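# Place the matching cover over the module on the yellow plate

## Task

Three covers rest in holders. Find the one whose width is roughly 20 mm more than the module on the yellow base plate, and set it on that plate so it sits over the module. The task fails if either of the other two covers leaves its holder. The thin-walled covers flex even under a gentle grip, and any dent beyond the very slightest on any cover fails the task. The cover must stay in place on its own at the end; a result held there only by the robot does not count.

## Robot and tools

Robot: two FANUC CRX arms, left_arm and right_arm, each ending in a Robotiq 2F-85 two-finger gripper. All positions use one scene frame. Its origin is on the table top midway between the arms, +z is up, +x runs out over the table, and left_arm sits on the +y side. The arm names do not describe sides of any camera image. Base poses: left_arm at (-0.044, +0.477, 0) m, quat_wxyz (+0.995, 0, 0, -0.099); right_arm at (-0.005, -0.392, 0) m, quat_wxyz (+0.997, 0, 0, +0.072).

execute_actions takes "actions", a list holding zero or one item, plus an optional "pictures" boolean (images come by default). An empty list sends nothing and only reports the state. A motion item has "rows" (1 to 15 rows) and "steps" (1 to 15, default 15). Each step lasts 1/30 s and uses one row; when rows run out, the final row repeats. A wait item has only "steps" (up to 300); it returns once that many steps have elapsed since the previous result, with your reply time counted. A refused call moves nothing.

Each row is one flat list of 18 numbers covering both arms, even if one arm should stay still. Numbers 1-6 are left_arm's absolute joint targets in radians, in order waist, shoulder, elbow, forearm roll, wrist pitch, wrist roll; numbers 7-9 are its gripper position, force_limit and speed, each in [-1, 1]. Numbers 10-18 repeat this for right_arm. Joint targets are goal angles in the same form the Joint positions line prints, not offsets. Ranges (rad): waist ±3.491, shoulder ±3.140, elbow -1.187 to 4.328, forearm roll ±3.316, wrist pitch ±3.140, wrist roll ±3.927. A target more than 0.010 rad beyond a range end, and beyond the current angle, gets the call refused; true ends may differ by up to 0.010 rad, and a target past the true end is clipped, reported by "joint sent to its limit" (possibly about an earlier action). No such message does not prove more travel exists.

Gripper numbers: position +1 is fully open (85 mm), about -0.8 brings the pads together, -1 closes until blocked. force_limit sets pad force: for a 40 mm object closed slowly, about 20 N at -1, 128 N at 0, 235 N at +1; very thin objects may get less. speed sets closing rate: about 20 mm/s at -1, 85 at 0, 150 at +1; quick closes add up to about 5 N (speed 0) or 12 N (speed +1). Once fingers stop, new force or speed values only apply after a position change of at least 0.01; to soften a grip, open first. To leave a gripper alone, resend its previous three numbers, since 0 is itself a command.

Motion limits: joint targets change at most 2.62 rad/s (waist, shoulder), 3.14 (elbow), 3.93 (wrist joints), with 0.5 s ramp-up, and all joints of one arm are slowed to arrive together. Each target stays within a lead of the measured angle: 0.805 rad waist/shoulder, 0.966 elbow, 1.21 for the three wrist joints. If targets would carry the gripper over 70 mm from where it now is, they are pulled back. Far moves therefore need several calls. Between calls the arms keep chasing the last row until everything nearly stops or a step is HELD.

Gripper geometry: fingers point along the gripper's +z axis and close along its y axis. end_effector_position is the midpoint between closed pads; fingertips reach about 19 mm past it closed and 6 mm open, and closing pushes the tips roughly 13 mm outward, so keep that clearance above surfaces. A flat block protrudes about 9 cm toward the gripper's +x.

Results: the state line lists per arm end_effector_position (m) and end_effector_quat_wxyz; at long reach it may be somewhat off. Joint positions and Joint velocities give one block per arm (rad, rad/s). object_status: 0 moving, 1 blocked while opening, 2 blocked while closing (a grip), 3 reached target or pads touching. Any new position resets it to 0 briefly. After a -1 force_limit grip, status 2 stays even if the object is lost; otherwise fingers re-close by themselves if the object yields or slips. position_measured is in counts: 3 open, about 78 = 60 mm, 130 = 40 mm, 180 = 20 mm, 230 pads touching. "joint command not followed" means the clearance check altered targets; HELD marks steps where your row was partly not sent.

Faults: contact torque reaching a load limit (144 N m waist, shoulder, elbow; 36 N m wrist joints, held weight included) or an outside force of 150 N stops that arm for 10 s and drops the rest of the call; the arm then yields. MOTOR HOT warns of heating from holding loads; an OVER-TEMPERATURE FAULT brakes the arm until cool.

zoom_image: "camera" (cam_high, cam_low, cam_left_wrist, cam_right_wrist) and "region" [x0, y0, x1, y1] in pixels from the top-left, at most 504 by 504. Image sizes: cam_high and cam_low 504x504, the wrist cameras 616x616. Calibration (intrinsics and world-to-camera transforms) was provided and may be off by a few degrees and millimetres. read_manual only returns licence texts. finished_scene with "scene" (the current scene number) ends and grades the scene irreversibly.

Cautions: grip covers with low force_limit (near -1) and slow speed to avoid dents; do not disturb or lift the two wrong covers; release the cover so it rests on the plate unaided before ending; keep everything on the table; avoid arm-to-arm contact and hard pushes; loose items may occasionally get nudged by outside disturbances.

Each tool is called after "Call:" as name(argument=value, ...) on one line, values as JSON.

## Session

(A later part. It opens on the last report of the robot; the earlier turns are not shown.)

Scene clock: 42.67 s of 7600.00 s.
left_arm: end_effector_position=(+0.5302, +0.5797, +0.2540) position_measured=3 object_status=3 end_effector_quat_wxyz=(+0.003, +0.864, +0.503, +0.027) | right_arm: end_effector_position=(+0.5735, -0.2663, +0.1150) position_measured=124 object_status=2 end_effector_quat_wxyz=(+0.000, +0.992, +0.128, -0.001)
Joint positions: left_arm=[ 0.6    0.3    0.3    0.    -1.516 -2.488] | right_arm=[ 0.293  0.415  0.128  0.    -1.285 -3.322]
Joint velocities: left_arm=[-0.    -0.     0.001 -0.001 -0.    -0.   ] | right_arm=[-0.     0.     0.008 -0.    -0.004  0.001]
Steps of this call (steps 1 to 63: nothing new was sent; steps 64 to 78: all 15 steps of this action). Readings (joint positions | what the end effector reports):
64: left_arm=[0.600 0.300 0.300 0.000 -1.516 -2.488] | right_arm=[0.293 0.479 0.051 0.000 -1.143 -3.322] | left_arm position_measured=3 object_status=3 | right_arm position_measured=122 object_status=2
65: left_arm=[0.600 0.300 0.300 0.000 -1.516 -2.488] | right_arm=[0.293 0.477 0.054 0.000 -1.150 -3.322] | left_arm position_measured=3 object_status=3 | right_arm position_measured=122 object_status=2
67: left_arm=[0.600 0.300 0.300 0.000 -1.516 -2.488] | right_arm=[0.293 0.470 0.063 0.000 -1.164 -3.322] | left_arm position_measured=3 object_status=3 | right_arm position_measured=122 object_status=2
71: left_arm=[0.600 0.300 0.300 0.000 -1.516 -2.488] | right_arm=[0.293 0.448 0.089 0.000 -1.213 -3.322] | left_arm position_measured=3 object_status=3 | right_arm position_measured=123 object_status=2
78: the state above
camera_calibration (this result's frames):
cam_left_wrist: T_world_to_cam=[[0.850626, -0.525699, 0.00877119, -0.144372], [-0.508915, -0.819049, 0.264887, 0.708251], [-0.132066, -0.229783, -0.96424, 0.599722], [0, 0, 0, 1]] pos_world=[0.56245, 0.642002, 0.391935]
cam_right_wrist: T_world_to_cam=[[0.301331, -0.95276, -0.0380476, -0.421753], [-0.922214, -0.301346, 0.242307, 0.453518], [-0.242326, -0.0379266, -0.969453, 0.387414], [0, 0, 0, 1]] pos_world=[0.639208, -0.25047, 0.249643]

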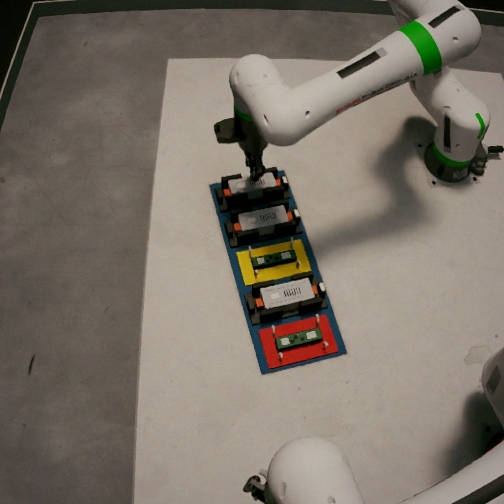

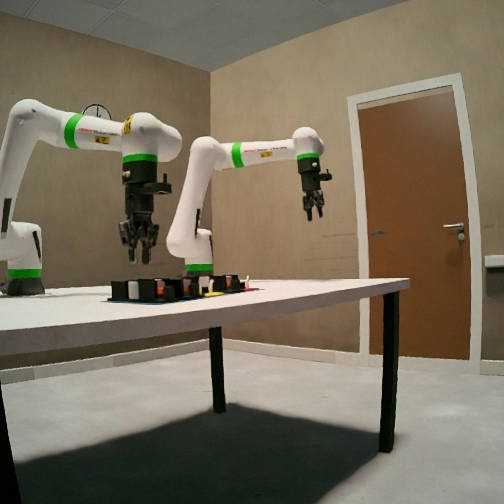

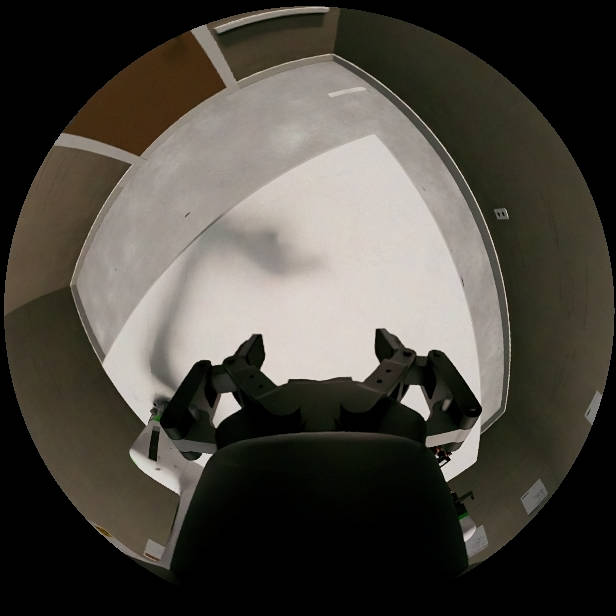

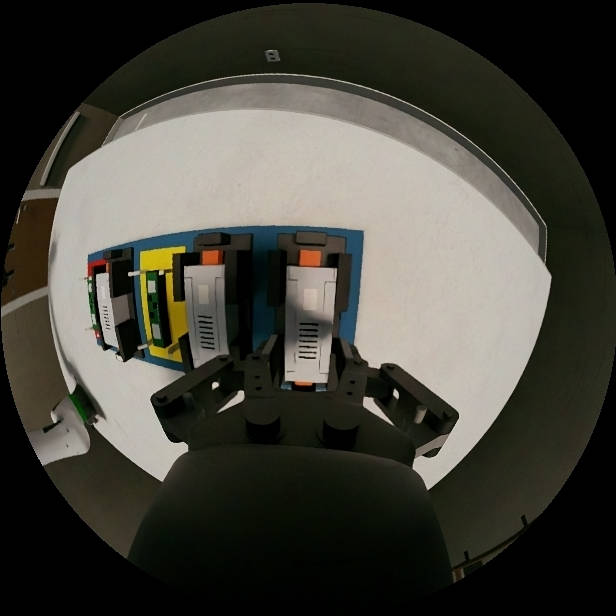

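Call:
zoom_image(camera="cam_right_wrist", region=[240, 210, 400, 400])

Call:
zoom_image(camera="cam_high", region=[200, 150, 340, 330])

Call:
zoom_image(camera="cam_low", region=[100, 260, 260, 310])

Region (240, 210, 400, 400) of cam_right_wrist's 616x616 image, scaled by 2.653, with more detail than that image has; it fills the left 424 columns of this view, and the rest is white.

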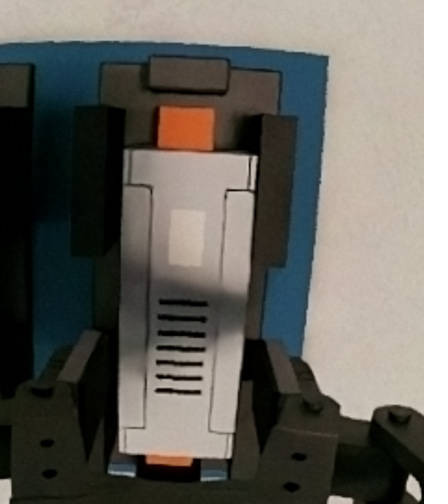

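Region (200, 150, 340, 330) of cam_high's 504x504 image, scaled by 2.800, with more detail than that image has.

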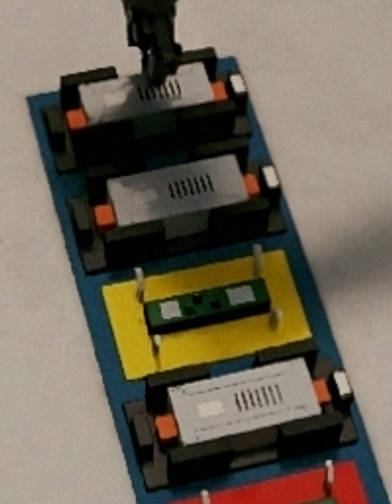

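Region (100, 260, 260, 310) of cam_low's 504x504 image, scaled by 3.150, with more detail than that image has; it fills the top 158 rows of this view, and the rest is white.

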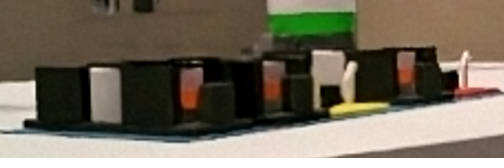

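Call:
execute_actions(actions=[{"rows":[[0.6,0.3,0.3,0,-1.516,-2.488,1,0,0,0.293,0.4155,0.128,0,-1.285,-0.18,0.6,-1,0]],"steps":15}], pictures=false)

Call:
execute_actions(actions=[{"steps":35}])

Call:
zoom_image(camera="cam_right_wrist", region=[200, 180, 420, 400])

Scene clock: 45.47 s of 7600.00 s.
left_arm: end_effector_position=(+0.5302, +0.5797, +0.2540) position_measured=3 object_status=3 end_effector_quat_wxyz=(+0.003, +0.864, +0.503, +0.027) | right_arm: end_effector_position=(+0.5735, -0.2662, +0.1150) position_measured=54 object_status=0 end_effector_quat_wxyz=(-0.000, +0.840, +0.542, -0.001)
Joint positions: left_arm=[ 0.6    0.3    0.3    0.    -1.516 -2.488] | right_arm=[ 0.293  0.416  0.128 -0.    -1.285 -2.432]
Joint velocities: left_arm=[-0.001 -0.     0.001 -0.    -0.001 -0.   ] | right_arm=[ 0.    -0.    -0.     0.     0.     3.653]
Steps of this call (steps 1 to 15: the robot went on to your last target; steps 16 to 69: nothing new was sent; steps 70 to 84: all 15 steps of this action). Readings (joint positions | what the end effector reports):
70: left_arm=[0.600 0.300 0.300 0.000 -1.516 -2.488] | right_arm=[0.293 0.416 0.128 -0.000 -1.285 -3.322] | left_arm position_measured=3 object_status=3 | right_arm position_measured=124 object_status=0
71: left_arm=[0.600 0.300 0.300 0.000 -1.516 -2.488] | right_arm=[0.293 0.416 0.128 -0.000 -1.285 -3.315] | left_arm position_measured=3 object_status=3 | right_arm position_measured=122 object_status=0
73: left_arm=[0.600 0.300 0.300 0.000 -1.516 -2.488] | right_arm=[0.293 0.416 0.128 -0.000 -1.285 -3.274] | left_arm position_measured=3 object_status=3 | right_arm position_measured=112 object_status=0
77: left_arm=[0.600 0.300 0.300 0.000 -1.516 -2.488] | right_arm=[0.293 0.416 0.128 -0.000 -1.285 -3.090] | left_arm position_measured=3 object_status=3 | right_arm position_measured=83 object_status=0
84: the state above

Scene clock: 46.63 s of 7600.00 s.
left_arm: end_effector_position=(+0.5302, +0.5797, +0.2540) position_measured=3 object_status=3 end_effector_quat_wxyz=(+0.003, +0.864, +0.503, +0.027) | right_arm: end_effector_position=(+0.5735, -0.2662, +0.1150) position_measured=53 object_status=3 end_effector_quat_wxyz=(-0.001, -0.128, +0.992, -0.000)
Joint positions: left_arm=[ 0.6    0.3    0.3    0.    -1.516 -2.488] | right_arm=[ 0.293  0.416  0.128 -0.    -1.285 -0.18 ]
Joint velocities: left_arm=[-0.     0.001  0.001 -0.001 -0.001  0.   ] | right_arm=[-0.    -0.     0.     0.    -0.     0.001]
Steps of this call (steps 1 to 35: the robot went on to your last target). Readings (joint positions | what the end effector reports):
1: left_arm=[0.600 0.300 0.300 0.000 -1.516 -2.488] | right_arm=[0.293 0.416 0.128 -0.000 -1.285 -2.306] | left_arm position_measured=3 object_status=3 | right_arm position_measured=54 object_status=0
2: left_arm=[0.600 0.300 0.300 0.000 -1.516 -2.488] | right_arm=[0.293 0.416 0.128 -0.000 -1.285 -2.180] | left_arm position_measured=3 object_status=3 | right_arm position_measured=54 object_status=0
4: left_arm=[0.600 0.300 0.300 0.000 -1.516 -2.488] | right_arm=[0.293 0.416 0.128 -0.000 -1.285 -1.929] | left_arm position_measured=3 object_status=3 | right_arm position_measured=53 object_status=0
8: left_arm=[0.600 0.300 0.300 0.000 -1.516 -2.488] | right_arm=[0.293 0.416 0.128 -0.000 -1.285 -1.428] | left_arm position_measured=3 object_status=3 | right_arm position_measured=53 object_status=3
35: the state above
camera_calibration (this result's frames):
cam_left_wrist: T_world_to_cam=[[0.850626, -0.525699, 0.00877127, -0.144372], [-0.508915, -0.819049, 0.264886, 0.708251], [-0.132066, -0.229783, -0.96424, 0.599722], [0, 0, 0, 1]] pos_world=[0.56245, 0.642002, 0.391935]
cam_right_wrist: T_world_to_cam=[[-0.301892, 0.952557, -0.0386793, 0.431512], [0.922785, 0.302165, 0.239093, -0.443509], [0.239437, 0.0364874, -0.970226, 0.131049], [0, 0, 0, 1]] pos_world=[0.508155, -0.281809, 0.249877]

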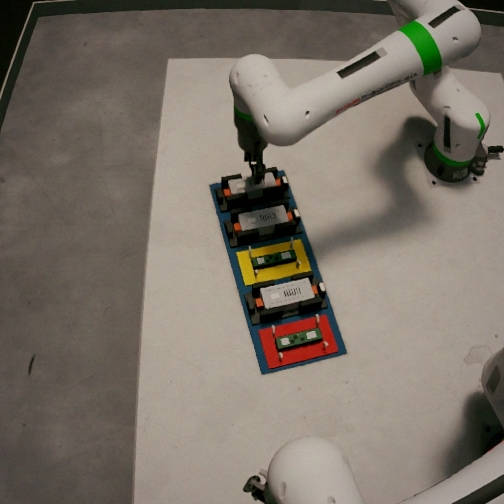

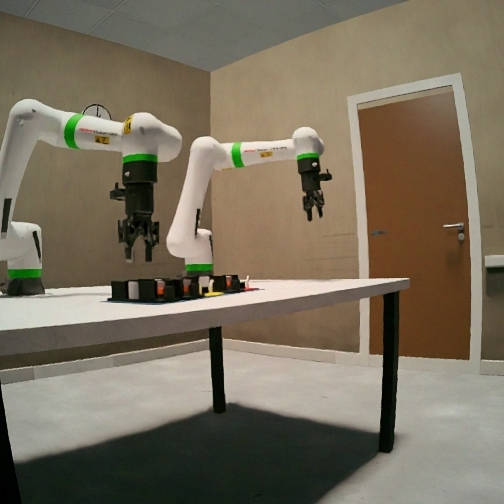

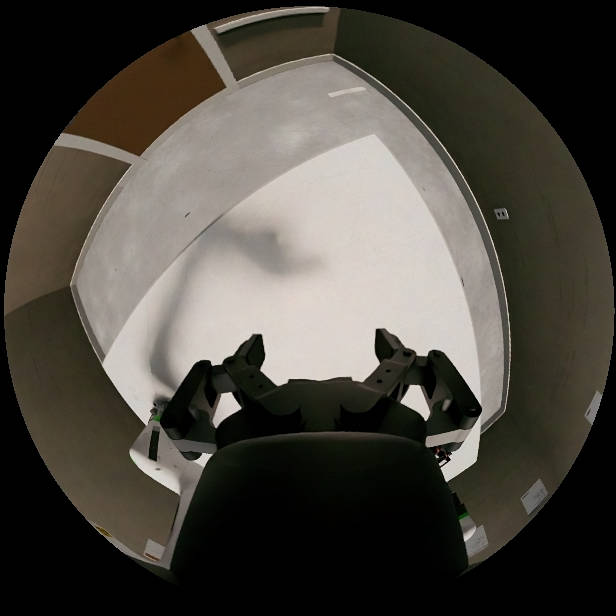

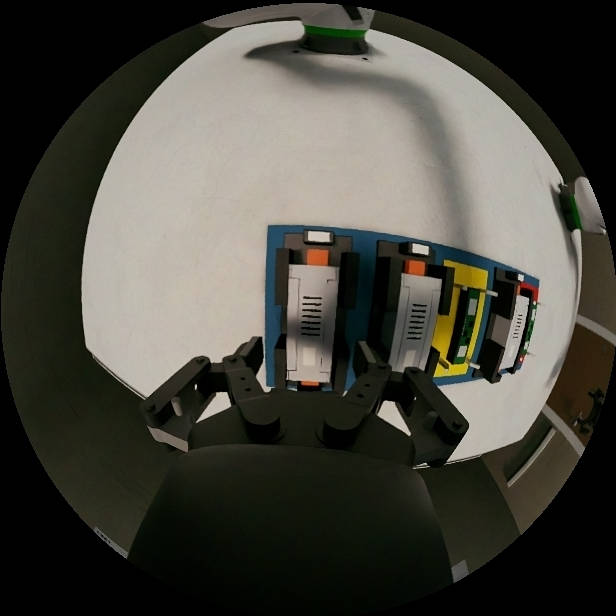

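Region (200, 180, 420, 400) of cam_right_wrist's 616x616 image, scaled by 2.291, with more detail than that image has.

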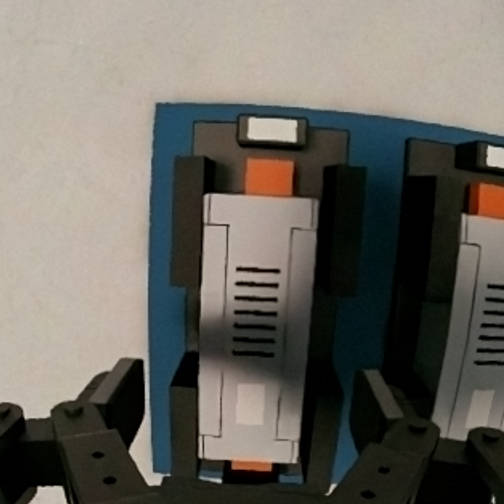

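Call:
execute_actions(actions=[{"rows":[[0.6,0.3,0.3,0,-1.516,-2.488,1,0,0,0.471,0.43,0.135,0,-1.275,-0.359,0.6,-1,0],[0.6,0.3,0.3,0,-1.516,-2.488,1,0,0,0.471,0.43,0.135,0,-1.275,-0.359,0.6,-1,0],[0.6,0.3,0.3,0,-1.516,-2.488,1,0,0,0.471,0.43,0.135,0,-1.275,-0.359,0.6,-1,0],[0.6,0.3,0.3,0,-1.516,-2.488,1,0,0,0.471,0.43,0.135,0,-1.275,-0.359,0.6,-1,0],[0.6,0.3,0.3,0,-1.516,-2.488,1,0,0,0.471,0.43,0.135,0,-1.275,-0.359,0.6,-1,0],[0.6,0.3,0.3,0,-1.516,-2.488,1,0,0,0.471,0.43,0.135,0,-1.275,-0.359,0.6,-1,0],[0.6,0.3,0.3,0,-1.516,-2.488,1,0,0,0.471,0.4527,0.108,0,-1.226,-0.359,0.6,-1,0]],"steps":15}])

Call:
zoom_image(camera="cam_right_wrist", region=[200, 200, 420, 420])

Call:
zoom_image(camera="cam_high", region=[200, 150, 340, 290])

Scene clock: 49.70 s of 7600.00 s.
left_arm: end_effector_position=(+0.5302, +0.5797, +0.2540) position_measured=3 object_status=3 end_effector_quat_wxyz=(+0.003, +0.864, +0.503, +0.027) | right_arm: end_effector_position=(+0.5475, -0.1619, +0.0851) position_measured=53 object_status=3 end_effector_quat_wxyz=(-0.000, -0.127, +0.992, +0.000)
Joint positions: left_arm=[ 0.6    0.3    0.3    0.    -1.516 -2.488] | right_arm=[ 0.471  0.453  0.108 -0.    -1.226 -0.359]
Joint velocities: left_arm=[ 0.     0.     0.    -0.001 -0.001  0.   ] | right_arm=[-0.001 -0.    -0.002  0.001  0.001 -0.001]
Steps of this call (steps 1 to 15: the robot went on to your last target; steps 16 to 77: nothing new was sent; steps 78 to 92: all 15 steps of this action). Readings (joint positions | what the end effector reports):
78: left_arm=[0.600 0.300 0.300 0.000 -1.516 -2.488] | right_arm=[0.294 0.416 0.128 -0.000 -1.285 -0.180] | left_arm position_measured=3 object_status=3 | right_arm position_measured=53 object_status=3
79: left_arm=[0.600 0.300 0.300 0.000 -1.516 -2.488] | right_arm=[0.298 0.416 0.128 -0.000 -1.285 -0.184] | left_arm position_measured=3 object_status=3 | right_arm position_measured=53 object_status=3
81: left_arm=[0.600 0.300 0.300 0.000 -1.516 -2.488] | right_arm=[0.325 0.418 0.129 -0.000 -1.283 -0.212] | left_arm position_measured=3 object_status=3 | right_arm position_measured=53 object_status=3
85: left_arm=[0.600 0.300 0.300 0.000 -1.516 -2.488] | right_arm=[0.423 0.427 0.131 -0.000 -1.276 -0.310] | left_arm position_measured=3 object_status=3 | right_arm position_measured=53 object_status=3
92: the state above
camera_calibration (this result's frames):
cam_left_wrist: T_world_to_cam=[[0.850626, -0.525699, 0.00877134, -0.144372], [-0.508915, -0.819049, 0.264886, 0.708251], [-0.132066, -0.229783, -0.96424, 0.599722], [0, 0, 0, 1]] pos_world=[0.56245, 0.642002, 0.391936]
cam_right_wrist: T_world_to_cam=[[-0.300763, 0.952929, -0.0383155, 0.322636], [0.922821, 0.300931, 0.240504, -0.444228], [0.240714, 0.0369765, -0.969892, 0.103769], [0, 0, 0, 1]] pos_world=[0.482001, -0.177604, 0.219845]

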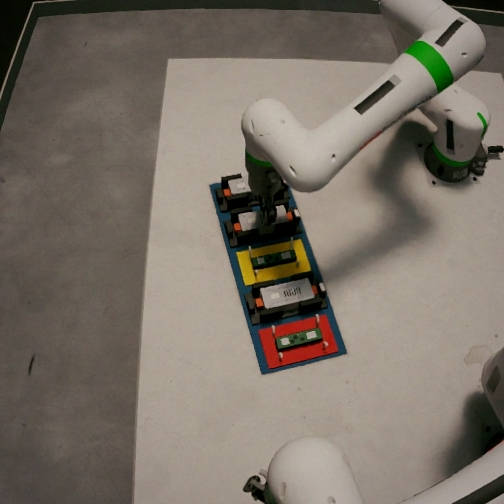

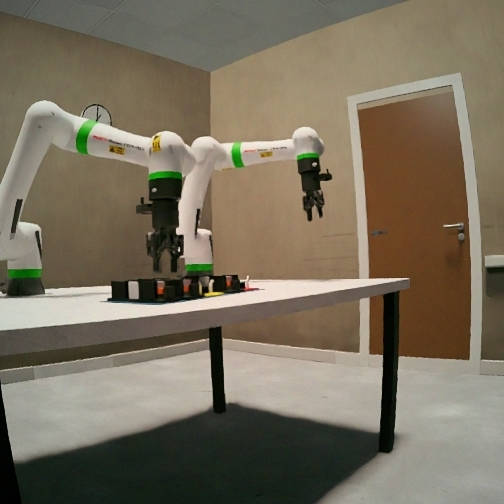

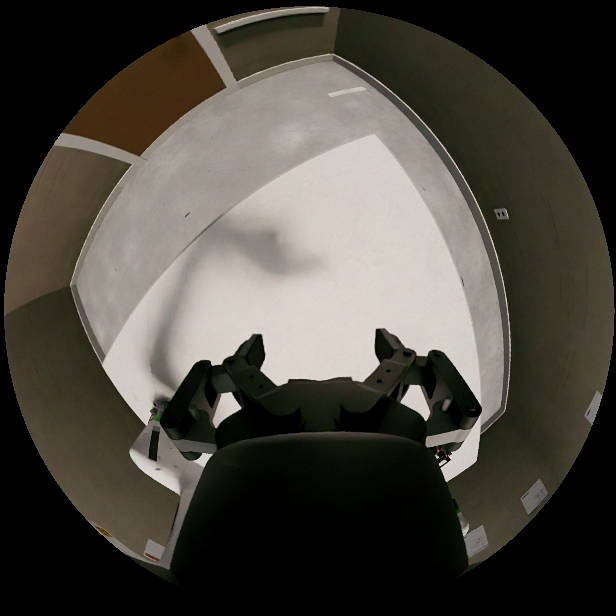

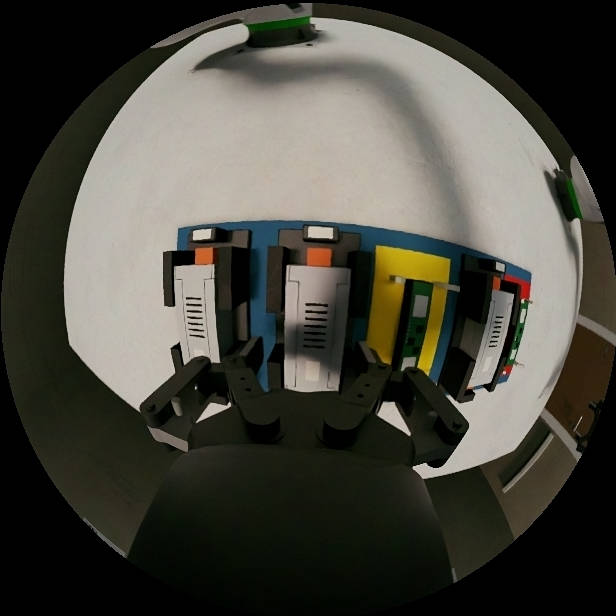

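Region (200, 200, 420, 420) of cam_right_wrist's 616x616 image, scaled by 2.291, with more detail than that image has.

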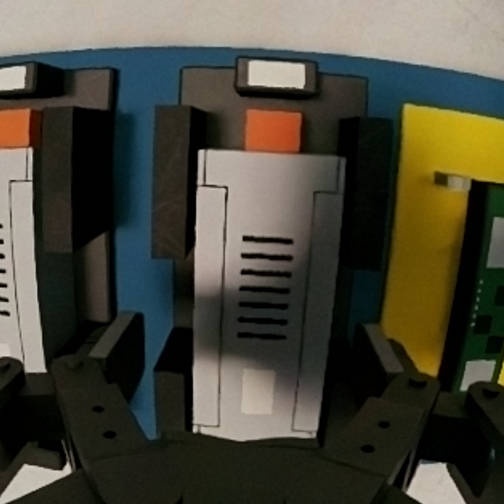

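Region (200, 150, 340, 290) of cam_high's 504x504 image, scaled by 3.600, with more detail than that image has.

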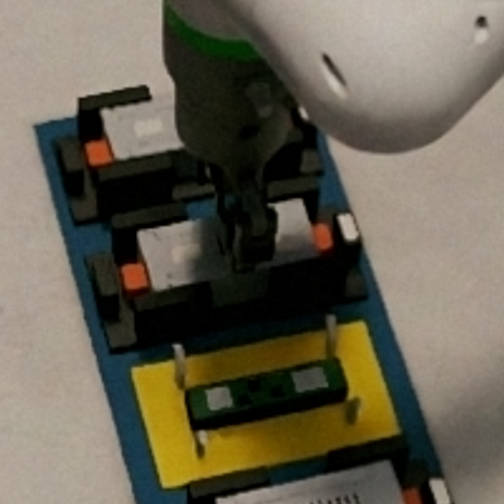

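Call:
execute_actions(actions=[{"rows":[[0.6,0.3,0.3,0,-1.516,-2.488,1,0,0,0.471,0.495,0.054,0,-1.13,-0.359,0.6,-1,0]],"steps":15}], pictures=false)

Call:
execute_actions(actions=[{"rows":[[0.6,0.3,0.3,0,-1.516,-2.488,1,0,0,0.471,0.495,0.054,0,-1.13,-0.359,-1,-1,-1]],"steps":15}], pictures=false)

Call:
execute_actions(actions=[{"steps":12}], pictures=false)

Call:
execute_actions(actions=[{"steps":20}])

Scene clock: 51.50 s of 7600.00 s.
left_arm: end_effector_position=(+0.5302, +0.5797, +0.2540) position_measured=3 object_status=3 end_effector_quat_wxyz=(+0.003, +0.864, +0.503, +0.027) | right_arm: end_effector_position=(+0.5471, -0.1622, +0.0390) position_measured=53 object_status=3 end_effector_quat_wxyz=(-0.000, -0.127, +0.992, -0.000)
Joint positions: left_arm=[ 0.6    0.3    0.3    0.    -1.516 -2.488] | right_arm=[ 0.471  0.495  0.054  0.    -1.13  -0.359]
Joint velocities: left_arm=[ 0.     0.    -0.001 -0.001 -0.001 -0.   ] | right_arm=[-0.    -0.001  0.     0.     0.    -0.   ]
Steps of this call (steps 1 to 15: the robot went on to your last target; steps 16 to 39: nothing new was sent; steps 40 to 54: all 15 steps of this action). Readings (joint positions | what the end effector reports):
40: left_arm=[0.600 0.300 0.300 0.000 -1.516 -2.488] | right_arm=[0.471 0.453 0.107 0.000 -1.225 -0.359] | left_arm position_measured=3 object_status=3 | right_arm position_measured=53 object_status=3
41: left_arm=[0.600 0.300 0.300 0.000 -1.516 -2.488] | right_arm=[0.471 0.455 0.104 0.000 -1.218 -0.359] | left_arm position_measured=3 object_status=3 | right_arm position_measured=53 object_status=3
43: left_arm=[0.600 0.300 0.300 0.000 -1.516 -2.488] | right_arm=[0.471 0.473 0.081 0.000 -1.179 -0.359] | left_arm position_measured=3 object_status=3 | right_arm position_measured=53 object_status=3
47: left_arm=[0.600 0.300 0.300 0.000 -1.516 -2.488] | right_arm=[0.471 0.495 0.054 0.000 -1.131 -0.359] | left_arm position_measured=3 object_status=3 | right_arm position_measured=53 object_status=3
54: the state above

Scene clock: 52.00 s of 7600.00 s.
left_arm: end_effector_position=(+0.5302, +0.5797, +0.2540) position_measured=3 object_status=3 end_effector_quat_wxyz=(+0.003, +0.864, +0.503, +0.027) | right_arm: end_effector_position=(+0.5471, -0.1622, +0.0391) position_measured=75 object_status=0 end_effector_quat_wxyz=(-0.000, -0.127, +0.992, -0.000)
Joint positions: left_arm=[ 0.6    0.3    0.3    0.    -1.516 -2.488] | right_arm=[ 0.471  0.495  0.054  0.    -1.13  -0.359]
Joint velocities: left_arm=[ 0.001  0.    -0.002 -0.001  0.     0.   ] | right_arm=[ 0.    -0.     0.     0.     0.    -0.001]
Steps of this call (steps 1 to 15: all 15 steps of this action). Readings (joint positions | what the end effector reports):
1: left_arm=[0.600 0.300 0.300 0.000 -1.516 -2.488] | right_arm=[0.471 0.495 0.054 0.000 -1.130 -0.359] | left_arm position_measured=3 object_status=3 | right_arm position_measured=53 object_status=0
2: left_arm=[0.600 0.300 0.300 0.000 -1.516 -2.488] | right_arm=[0.471 0.495 0.054 0.000 -1.130 -0.359] | left_arm position_measured=3 object_status=3 | right_arm position_measured=54 object_status=0
4: left_arm=[0.600 0.300 0.300 -0.000 -1.516 -2.488] | right_arm=[0.471 0.495 0.054 0.000 -1.130 -0.359] | left_arm position_measured=3 object_status=3 | right_arm position_measured=56 object_status=0
8: left_arm=[0.600 0.300 0.300 0.000 -1.516 -2.488] | right_arm=[0.471 0.495 0.054 0.000 -1.130 -0.359] | left_arm position_measured=3 object_status=3 | right_arm position_measured=63 object_status=0
15: the state above

Scene clock: 52.40 s of 7600.00 s.
left_arm: end_effector_position=(+0.5302, +0.5797, +0.2540) position_measured=3 object_status=3 end_effector_quat_wxyz=(+0.003, +0.864, +0.503, +0.027) | right_arm: end_effector_position=(+0.5471, -0.1620, +0.0391) position_measured=96 object_status=0 end_effector_quat_wxyz=(-0.000, -0.127, +0.992, +0.000)
Joint positions: left_arm=[ 0.6    0.3    0.3    0.    -1.516 -2.488] | right_arm=[ 0.471  0.495  0.054 -0.    -1.13  -0.359]
Joint velocities: left_arm=[-0.    -0.001 -0.001  0.     0.    -0.   ] | right_arm=[ 0.    -0.    -0.     0.001  0.    -0.002]
Steps of this call (steps 1 to 12: the robot went on to your last target). Readings (joint positions | what the end effector reports):
1: left_arm=[0.600 0.300 0.300 0.000 -1.516 -2.488] | right_arm=[0.471 0.495 0.054 0.000 -1.130 -0.359] | left_arm position_measured=3 object_status=3 | right_arm position_measured=77 object_status=0
2: left_arm=[0.600 0.300 0.300 0.000 -1.516 -2.488] | right_arm=[0.471 0.495 0.054 0.000 -1.130 -0.359] | left_arm position_measured=3 object_status=3 | right_arm position_measured=79 object_status=0
4: left_arm=[0.600 0.300 0.300 0.000 -1.516 -2.488] | right_arm=[0.471 0.495 0.054 -0.000 -1.130 -0.359] | left_arm position_measured=3 object_status=3 | right_arm position_measured=82 object_status=0
8: left_arm=[0.600 0.300 0.300 0.000 -1.516 -2.488] | right_arm=[0.471 0.495 0.054 -0.000 -1.130 -0.359] | left_arm position_measured=3 object_status=3 | right_arm position_measured=89 object_status=0
12: the state above

Scene clock: 53.07 s of 7600.00 s.
left_arm: end_effector_position=(+0.5302, +0.5797, +0.2540) position_measured=3 object_status=3 end_effector_quat_wxyz=(+0.003, +0.864, +0.503, +0.027) | right_arm: end_effector_position=(+0.5471, -0.1621, +0.0391) position_measured=109 object_status=2 end_effector_quat_wxyz=(-0.000, -0.127, +0.992, -0.000)
Joint positions: left_arm=[ 0.6    0.3    0.3    0.    -1.516 -2.488] | right_arm=[ 0.471  0.495  0.054 -0.    -1.13  -0.359]
Joint velocities: left_arm=[ 0.     0.     0.    -0.001 -0.001  0.   ] | right_arm=[ 0.    -0.    -0.     0.     0.     0.001]
Steps of this call (steps 1 to 15: the robot went on to your last target; steps 16 to 20: nothing new was sent). Readings (joint positions | what the end effector reports):
1: left_arm=[0.600 0.300 0.300 0.000 -1.516 -2.488] | right_arm=[0.471 0.495 0.054 -0.000 -1.130 -0.359] | left_arm position_measured=3 object_status=3 | right_arm position_measured=98 object_status=0
2: left_arm=[0.600 0.300 0.300 0.000 -1.516 -2.488] | right_arm=[0.471 0.495 0.054 -0.000 -1.130 -0.359] | left_arm position_measured=3 object_status=3 | right_arm position_measured=99 object_status=0
4: left_arm=[0.600 0.300 0.300 0.000 -1.516 -2.488] | right_arm=[0.471 0.495 0.054 -0.000 -1.130 -0.359] | left_arm position_measured=3 object_status=3 | right_arm position_measured=103 object_status=0
8: left_arm=[0.600 0.300 0.300 0.000 -1.516 -2.488] | right_arm=[0.471 0.495 0.054 -0.000 -1.130 -0.359] | left_arm position_measured=3 object_status=3 | right_arm position_measured=109 object_status=0
20: the state above
All arms were judged still, so your last target was given up. Only a new action makes them travel on or press farther. Fingers that are still opening or closing keep moving.
camera_calibration (this result's frames):
cam_left_wrist: T_world_to_cam=[[0.850626, -0.525699, 0.00877131, -0.144372], [-0.508915, -0.819049, 0.264886, 0.708251], [-0.132066, -0.229783, -0.96424, 0.599721], [0, 0, 0, 1]] pos_world=[0.56245, 0.642002, 0.391936]
cam_right_wrist: T_world_to_cam=[[-0.301033, 0.952837, -0.0384908, 0.321034], [0.922699, 0.30123, 0.240598, -0.432605], [0.240845, 0.0369125, -0.969861, 0.0592092], [0, 0, 0, 1]] pos_world=[0.481545, -0.177765, 0.173865]

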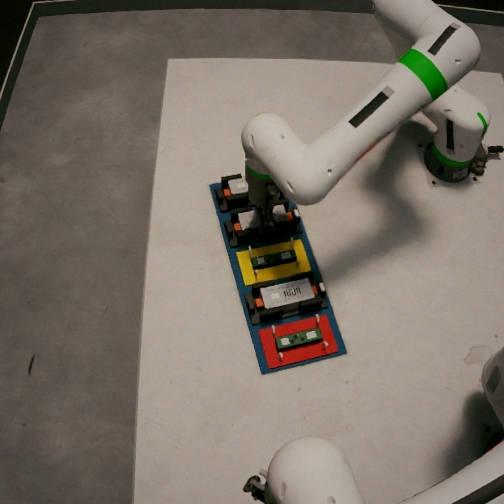

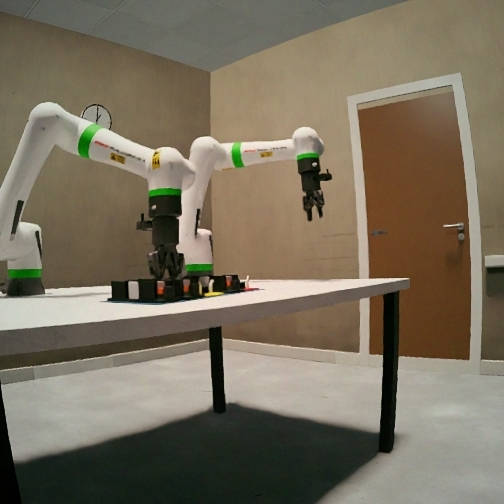

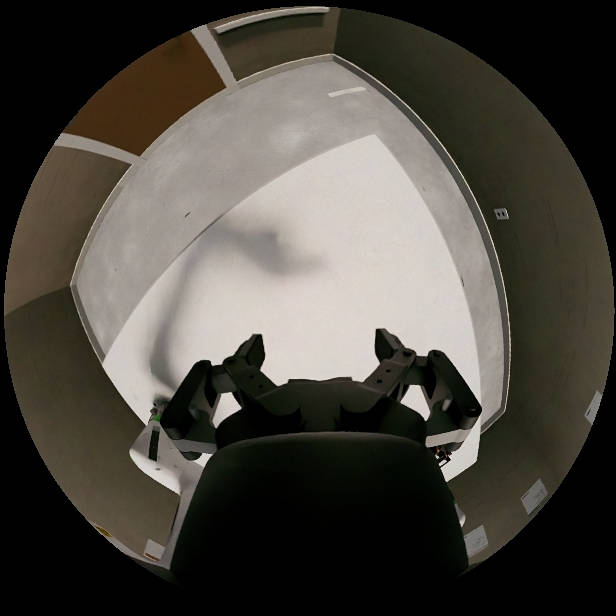

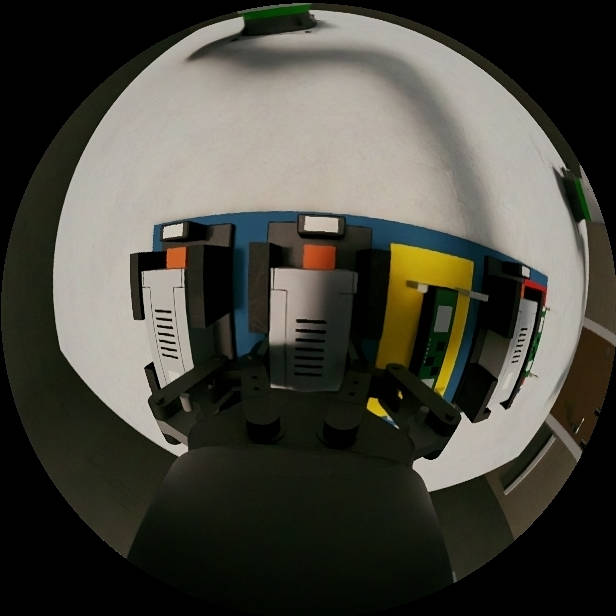

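Call:
execute_actions(actions=[{"rows":[[0.6,0.3,0.3,0,-1.516,-2.488,1,0,0,0.471,0.495,0.054,0,-1.13,-0.359,0.6,-1,0],[0.6,0.3,0.3,0,-1.516,-2.488,1,0,0,0.471,0.495,0.054,0,-1.13,-0.359,0.6,-1,0],[0.6,0.3,0.3,0,-1.516,-2.488,1,0,0,0.471,0.495,0.054,0,-1.13,-0.359,0.6,-1,0],[0.6,0.3,0.3,0,-1.516,-2.488,1,0,0,0.471,0.495,0.054,0,-1.13,-0.359,0.6,-1,0],[0.6,0.3,0.3,0,-1.516,-2.488,1,0,0,0.471,0.495,0.054,0,-1.13,-0.359,0.6,-1,0],[0.6,0.3,0.3,0,-1.516,-2.488,1,0,0,0.471,0.44,0.125,0,-1.255,-0.359,0.6,-1,0]],"steps":15}], pictures=false)

Call:
execute_actions(actions=[{"rows":[[0.6,0.3,0.3,0,-1.516,-2.488,1,0,0,0.293,0.43,0.11,0,-1.252,-0.18,0.6,-1,0]],"steps":15}], pictures=false)

Call:
execute_actions(actions=[{"rows":[[0.6,0.3,0.3,0,-1.516,-2.488,1,0,0,0.293,0.488,0.04,0,-1.123,-0.18,0.6,-1,0]],"steps":15}])

Scene clock: 56.63 s of 7600.00 s.
left_arm: end_effector_position=(+0.5302, +0.5797, +0.2540) position_measured=3 object_status=3 end_effector_quat_wxyz=(+0.003, +0.864, +0.503, +0.027) | right_arm: end_effector_position=(+0.5472, -0.1622, +0.0995) position_measured=54 object_status=0 end_effector_quat_wxyz=(+0.000, -0.127, +0.992, +0.000)
Joint positions: left_arm=[ 0.6    0.3    0.3    0.    -1.516 -2.488] | right_arm=[ 0.471  0.44   0.125 -0.    -1.255 -0.359]
Joint velocities: left_arm=[ 0.    -0.    -0.001 -0.001 -0.001 -0.   ] | right_arm=[ 0.002  0.     0.003  0.001 -0.003 -0.001]
Steps of this call (steps 1 to 90: nothing new was sent; then 0.07 s passed at rest; steps 91 to 105: all 15 steps of this action). Readings (joint positions | what the end effector reports):
91: left_arm=[0.600 0.300 0.300 0.000 -1.516 -2.488] | right_arm=[0.471 0.495 0.054 0.000 -1.130 -0.359] | left_arm position_measured=3 object_status=3 | right_arm position_measured=109 object_status=0
92: left_arm=[0.600 0.300 0.300 0.000 -1.516 -2.488] | right_arm=[0.471 0.495 0.054 0.000 -1.130 -0.359] | left_arm position_measured=3 object_status=3 | right_arm position_measured=107 object_status=0
94: left_arm=[0.600 0.300 0.300 0.000 -1.516 -2.488] | right_arm=[0.470 0.495 0.054 0.001 -1.130 -0.359] | left_arm position_measured=3 object_status=3 | right_arm position_measured=97 object_status=0
98: left_arm=[0.600 0.300 0.300 0.000 -1.516 -2.488] | right_arm=[0.470 0.486 0.067 0.000 -1.154 -0.359] | left_arm position_measured=3 object_status=3 | right_arm position_measured=68 object_status=0
105: the state above

Scene clock: 57.13 s of 7600.00 s.
left_arm: end_effector_position=(+0.5302, +0.5797, +0.2540) position_measured=3 object_status=3 end_effector_quat_wxyz=(+0.003, +0.864, +0.503, +0.027) | right_arm: end_effector_position=(+0.5747, -0.2654, +0.0992) position_measured=53 object_status=3 end_effector_quat_wxyz=(-0.001, -0.128, +0.992, -0.000)
Joint positions: left_arm=[ 0.6    0.3    0.3    0.    -1.516 -2.488] | right_arm=[ 0.293  0.43   0.11  -0.    -1.252 -0.18 ]
Joint velocities: left_arm=[-0.     0.001  0.001 -0.001  0.     0.   ] | right_arm=[-0.001 -0.    -0.001  0.     0.     0.002]
Steps of this call (steps 1 to 15: all 15 steps of this action). Readings (joint positions | what the end effector reports):
1: left_arm=[0.600 0.300 0.300 0.000 -1.516 -2.488] | right_arm=[0.471 0.440 0.125 -0.000 -1.255 -0.359] | left_arm position_measured=3 object_status=3 | right_arm position_measured=54 object_status=0
2: left_arm=[0.600 0.300 0.300 0.000 -1.516 -2.488] | right_arm=[0.466 0.440 0.124 -0.000 -1.255 -0.354] | left_arm position_measured=3 object_status=3 | right_arm position_measured=53 object_status=0
4: left_arm=[0.600 0.300 0.300 0.000 -1.516 -2.488] | right_arm=[0.440 0.439 0.121 -0.000 -1.254 -0.327] | left_arm position_measured=3 object_status=3 | right_arm position_measured=53 object_status=0
8: left_arm=[0.600 0.300 0.300 0.000 -1.516 -2.488] | right_arm=[0.341 0.433 0.113 -0.000 -1.253 -0.229] | left_arm position_measured=3 object_status=3 | right_arm position_measured=53 object_status=3
15: the state above

Scene clock: 57.63 s of 7600.00 s.
left_arm: end_effector_position=(+0.5302, +0.5797, +0.2540) position_measured=3 object_status=3 end_effector_quat_wxyz=(+0.003, +0.864, +0.503, +0.027) | right_arm: end_effector_position=(+0.5757, -0.2651, +0.0377) position_measured=53 object_status=3 end_effector_quat_wxyz=(-0.000, -0.128, +0.992, -0.000)
Joint positions: left_arm=[ 0.6    0.3    0.3    0.    -1.516 -2.488] | right_arm=[ 0.293  0.488  0.04  -0.    -1.123 -0.18 ]
Joint velocities: left_arm=[ 0. -0.  0.  0. -0. -0.] | right_arm=[-0.    -0.001 -0.001  0.     0.    -0.   ]
Steps of this call (steps 1 to 15: all 15 steps of this action). Readings (joint positions | what the end effector reports):
1: left_arm=[0.600 0.300 0.300 0.000 -1.516 -2.488] | right_arm=[0.293 0.430 0.110 -0.000 -1.251 -0.180] | left_arm position_measured=3 object_status=3 | right_arm position_measured=53 object_status=3
2: left_arm=[0.600 0.300 0.300 0.000 -1.516 -2.488] | right_arm=[0.293 0.433 0.106 0.000 -1.244 -0.180] | left_arm position_measured=3 object_status=3 | right_arm position_measured=53 object_status=3
4: left_arm=[0.600 0.300 0.300 0.000 -1.516 -2.488] | right_arm=[0.293 0.451 0.084 0.000 -1.204 -0.180] | left_arm position_measured=3 object_status=3 | right_arm position_measured=53 object_status=3
8: left_arm=[0.600 0.300 0.300 0.000 -1.516 -2.488] | right_arm=[0.293 0.488 0.041 -0.000 -1.125 -0.180] | left_arm position_measured=3 object_status=3 | right_arm position_measured=53 object_status=3
15: the state above
camera_calibration (this result's frames):
cam_left_wrist: T_world_to_cam=[[0.850626, -0.525699, 0.00877138, -0.144372], [-0.508915, -0.819049, 0.264886, 0.708252], [-0.132066, -0.229783, -0.96424, 0.599721], [0, 0, 0, 1]] pos_world=[0.56245, 0.642002, 0.391936]
cam_right_wrist: T_world_to_cam=[[-0.301853, 0.952578, -0.0384751, 0.428168], [0.922472, 0.302026, 0.24047, -0.427269], [0.240687, 0.0370945, -0.969894, 0.0548651], [0, 0, 0, 1]] pos_world=[0.510183, -0.280852, 0.172433]

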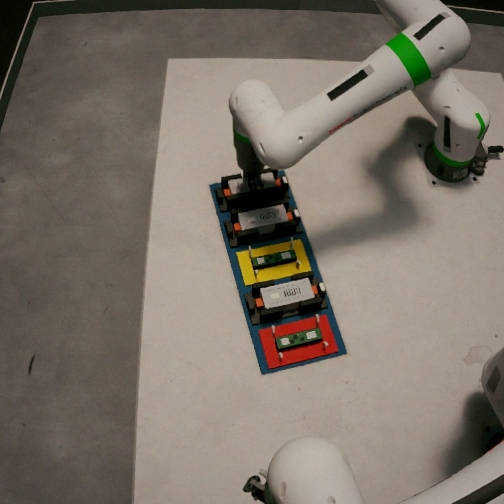

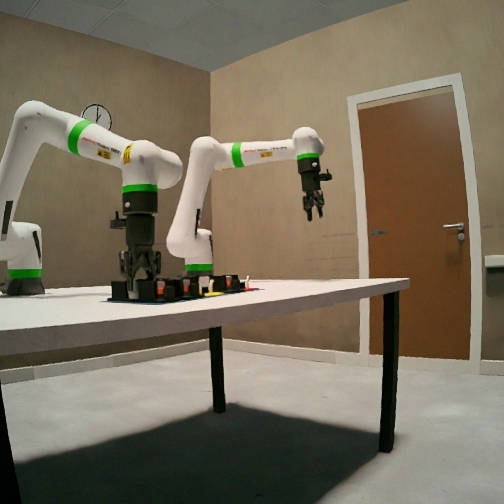

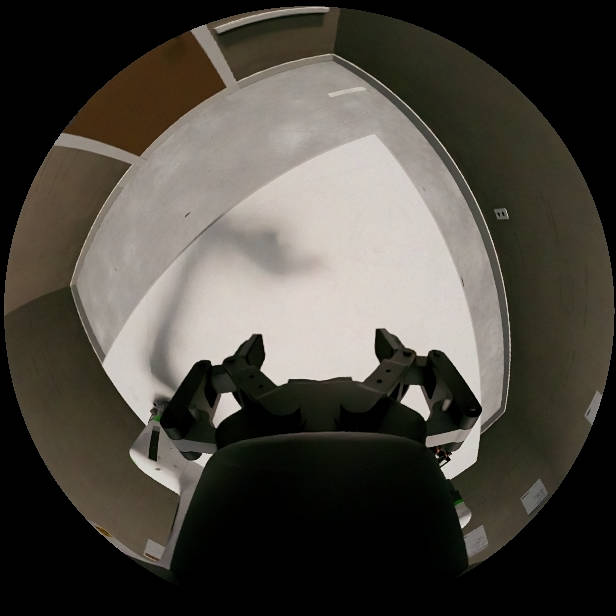

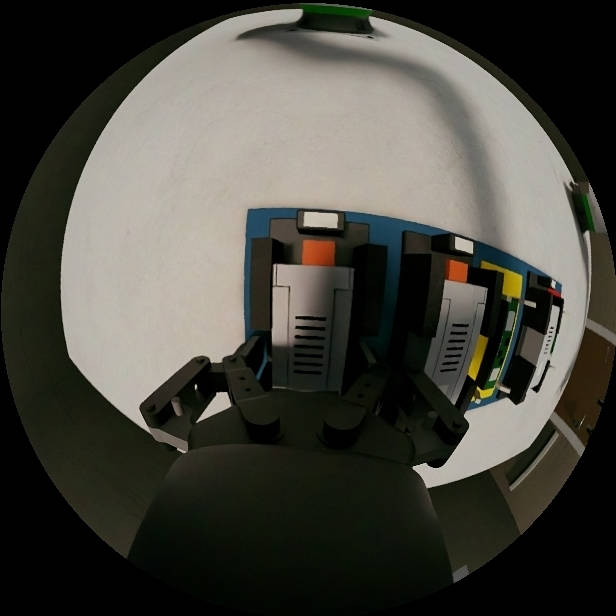

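Call:
execute_actions(actions=[{"rows":[[0.6,0.3,0.3,0,-1.516,-2.488,1,0,0,0.293,0.488,0.04,0,-1.123,-0.18,-1,-1,-1]],"steps":15}], pictures=false)

Call:
execute_actions(actions=[{"steps":18}], pictures=false)

Call:
execute_actions(actions=[{"steps":15}], pictures=false)

Scene clock: 59.40 s of 7600.00 s.
left_arm: end_effector_position=(+0.5302, +0.5797, +0.2540) position_measured=3 object_status=3 end_effector_quat_wxyz=(+0.003, +0.864, +0.503, +0.027) | right_arm: end_effector_position=(+0.5757, -0.2651, +0.0377) position_measured=75 object_status=0 end_effector_quat_wxyz=(-0.000, -0.128, +0.992, -0.000)
Joint positions: left_arm=[ 0.6    0.3    0.3    0.    -1.516 -2.488] | right_arm=[ 0.293  0.488  0.04   0.    -1.123 -0.18 ]
Joint velocities: left_arm=[ 0.001  0.    -0.001  0.     0.     0.   ] | right_arm=[-0.     0.    -0.    -0.001 -0.    -0.001]
Steps of this call (steps 1 to 15: the robot went on to your last target; steps 16 to 38: nothing new was sent; steps 39 to 53: all 15 steps of this action). Readings (joint positions | what the end effector reports):
39: left_arm=[0.600 0.300 0.300 0.000 -1.516 -2.488] | right_arm=[0.293 0.488 0.040 -0.000 -1.123 -0.180] | left_arm position_measured=3 object_status=3 | right_arm position_measured=53 object_status=0
40: left_arm=[0.600 0.300 0.300 0.000 -1.516 -2.488] | right_arm=[0.293 0.488 0.040 -0.000 -1.123 -0.180] | left_arm position_measured=3 object_status=3 | right_arm position_measured=54 object_status=0
42: left_arm=[0.600 0.300 0.300 0.000 -1.516 -2.488] | right_arm=[0.293 0.488 0.040 -0.000 -1.123 -0.180] | left_arm position_measured=3 object_status=3 | right_arm position_measured=56 object_status=0
46: left_arm=[0.600 0.300 0.300 0.000 -1.516 -2.488] | right_arm=[0.293 0.488 0.040 -0.000 -1.123 -0.180] | left_arm position_measured=3 object_status=3 | right_arm position_measured=63 object_status=0
53: the state above

Scene clock: 60.00 s of 7600.00 s.
left_arm: end_effector_position=(+0.5302, +0.5797, +0.2540) position_measured=3 object_status=3 end_effector_quat_wxyz=(+0.003, +0.864, +0.503, +0.027) | right_arm: end_effector_position=(+0.5757, -0.2651, +0.0377) position_measured=107 object_status=0 end_effector_quat_wxyz=(-0.000, -0.128, +0.992, -0.000)
Joint positions: left_arm=[ 0.6    0.3    0.3    0.    -1.516 -2.488] | right_arm=[ 0.293  0.488  0.04   0.    -1.123 -0.18 ]
Joint velocities: left_arm=[-0.     0.    -0.    -0.001  0.001  0.   ] | right_arm=[ 0.     0.     0.    -0.001  0.     0.   ]
Steps of this call (steps 1 to 15: the robot went on to your last target; steps 16 to 18: nothing new was sent). Readings (joint positions | what the end effector reports):
1: left_arm=[0.600 0.300 0.300 0.000 -1.516 -2.488] | right_arm=[0.293 0.488 0.040 0.000 -1.123 -0.180] | left_arm position_measured=3 object_status=3 | right_arm position_measured=77 object_status=0
2: left_arm=[0.600 0.300 0.300 0.000 -1.516 -2.488] | right_arm=[0.293 0.488 0.040 0.000 -1.123 -0.180] | left_arm position_measured=3 object_status=3 | right_arm position_measured=79 object_status=0
4: left_arm=[0.600 0.300 0.300 0.000 -1.516 -2.488] | right_arm=[0.293 0.488 0.040 0.000 -1.123 -0.180] | left_arm position_measured=3 object_status=3 | right_arm position_measured=82 object_status=0
8: left_arm=[0.600 0.300 0.300 0.000 -1.516 -2.488] | right_arm=[0.293 0.488 0.040 0.000 -1.123 -0.180] | left_arm position_measured=3 object_status=3 | right_arm position_measured=89 object_status=0
18: the state above
All arms were judged still, so your last target was given up. Only a new action makes them travel on or press farther. Fingers that are still opening or closing keep moving.

Scene clock: 60.50 s of 7600.00 s.
left_arm: end_effector_position=(+0.5302, +0.5797, +0.2540) position_measured=3 object_status=3 end_effector_quat_wxyz=(+0.003, +0.864, +0.503, +0.027) | right_arm: end_effector_position=(+0.5757, -0.2651, +0.0378) position_measured=122 object_status=2 end_effector_quat_wxyz=(-0.000, -0.128, +0.992, -0.000)
Joint positions: left_arm=[ 0.6    0.3    0.3    0.    -1.516 -2.488] | right_arm=[ 0.293  0.488  0.04   0.    -1.123 -0.18 ]
Joint velocities: left_arm=[-0.     0.     0.001 -0.001 -0.    -0.001] | right_arm=[-0.    -0.    -0.     0.001  0.    -0.   ]
Steps of this call (steps 1 to 15: nothing new was sent). Readings (joint positions | what the end effector reports):
1: left_arm=[0.600 0.300 0.300 0.000 -1.516 -2.488] | right_arm=[0.293 0.488 0.040 -0.000 -1.123 -0.180] | left_arm position_measured=3 object_status=3 | right_arm position_measured=109 object_status=0
2: left_arm=[0.600 0.300 0.300 0.000 -1.516 -2.488] | right_arm=[0.293 0.488 0.040 0.000 -1.123 -0.180] | left_arm position_measured=3 object_status=3 | right_arm position_measured=111 object_status=0
4: left_arm=[0.600 0.300 0.300 0.000 -1.516 -2.488] | right_arm=[0.293 0.488 0.040 0.000 -1.123 -0.180] | left_arm position_measured=3 object_status=3 | right_arm position_measured=114 object_status=0
8: left_arm=[0.600 0.300 0.300 0.000 -1.516 -2.488] | right_arm=[0.293 0.488 0.040 0.000 -1.123 -0.180] | left_arm position_measured=3 object_status=3 | right_arm position_measured=120 object_status=0
15: the state above


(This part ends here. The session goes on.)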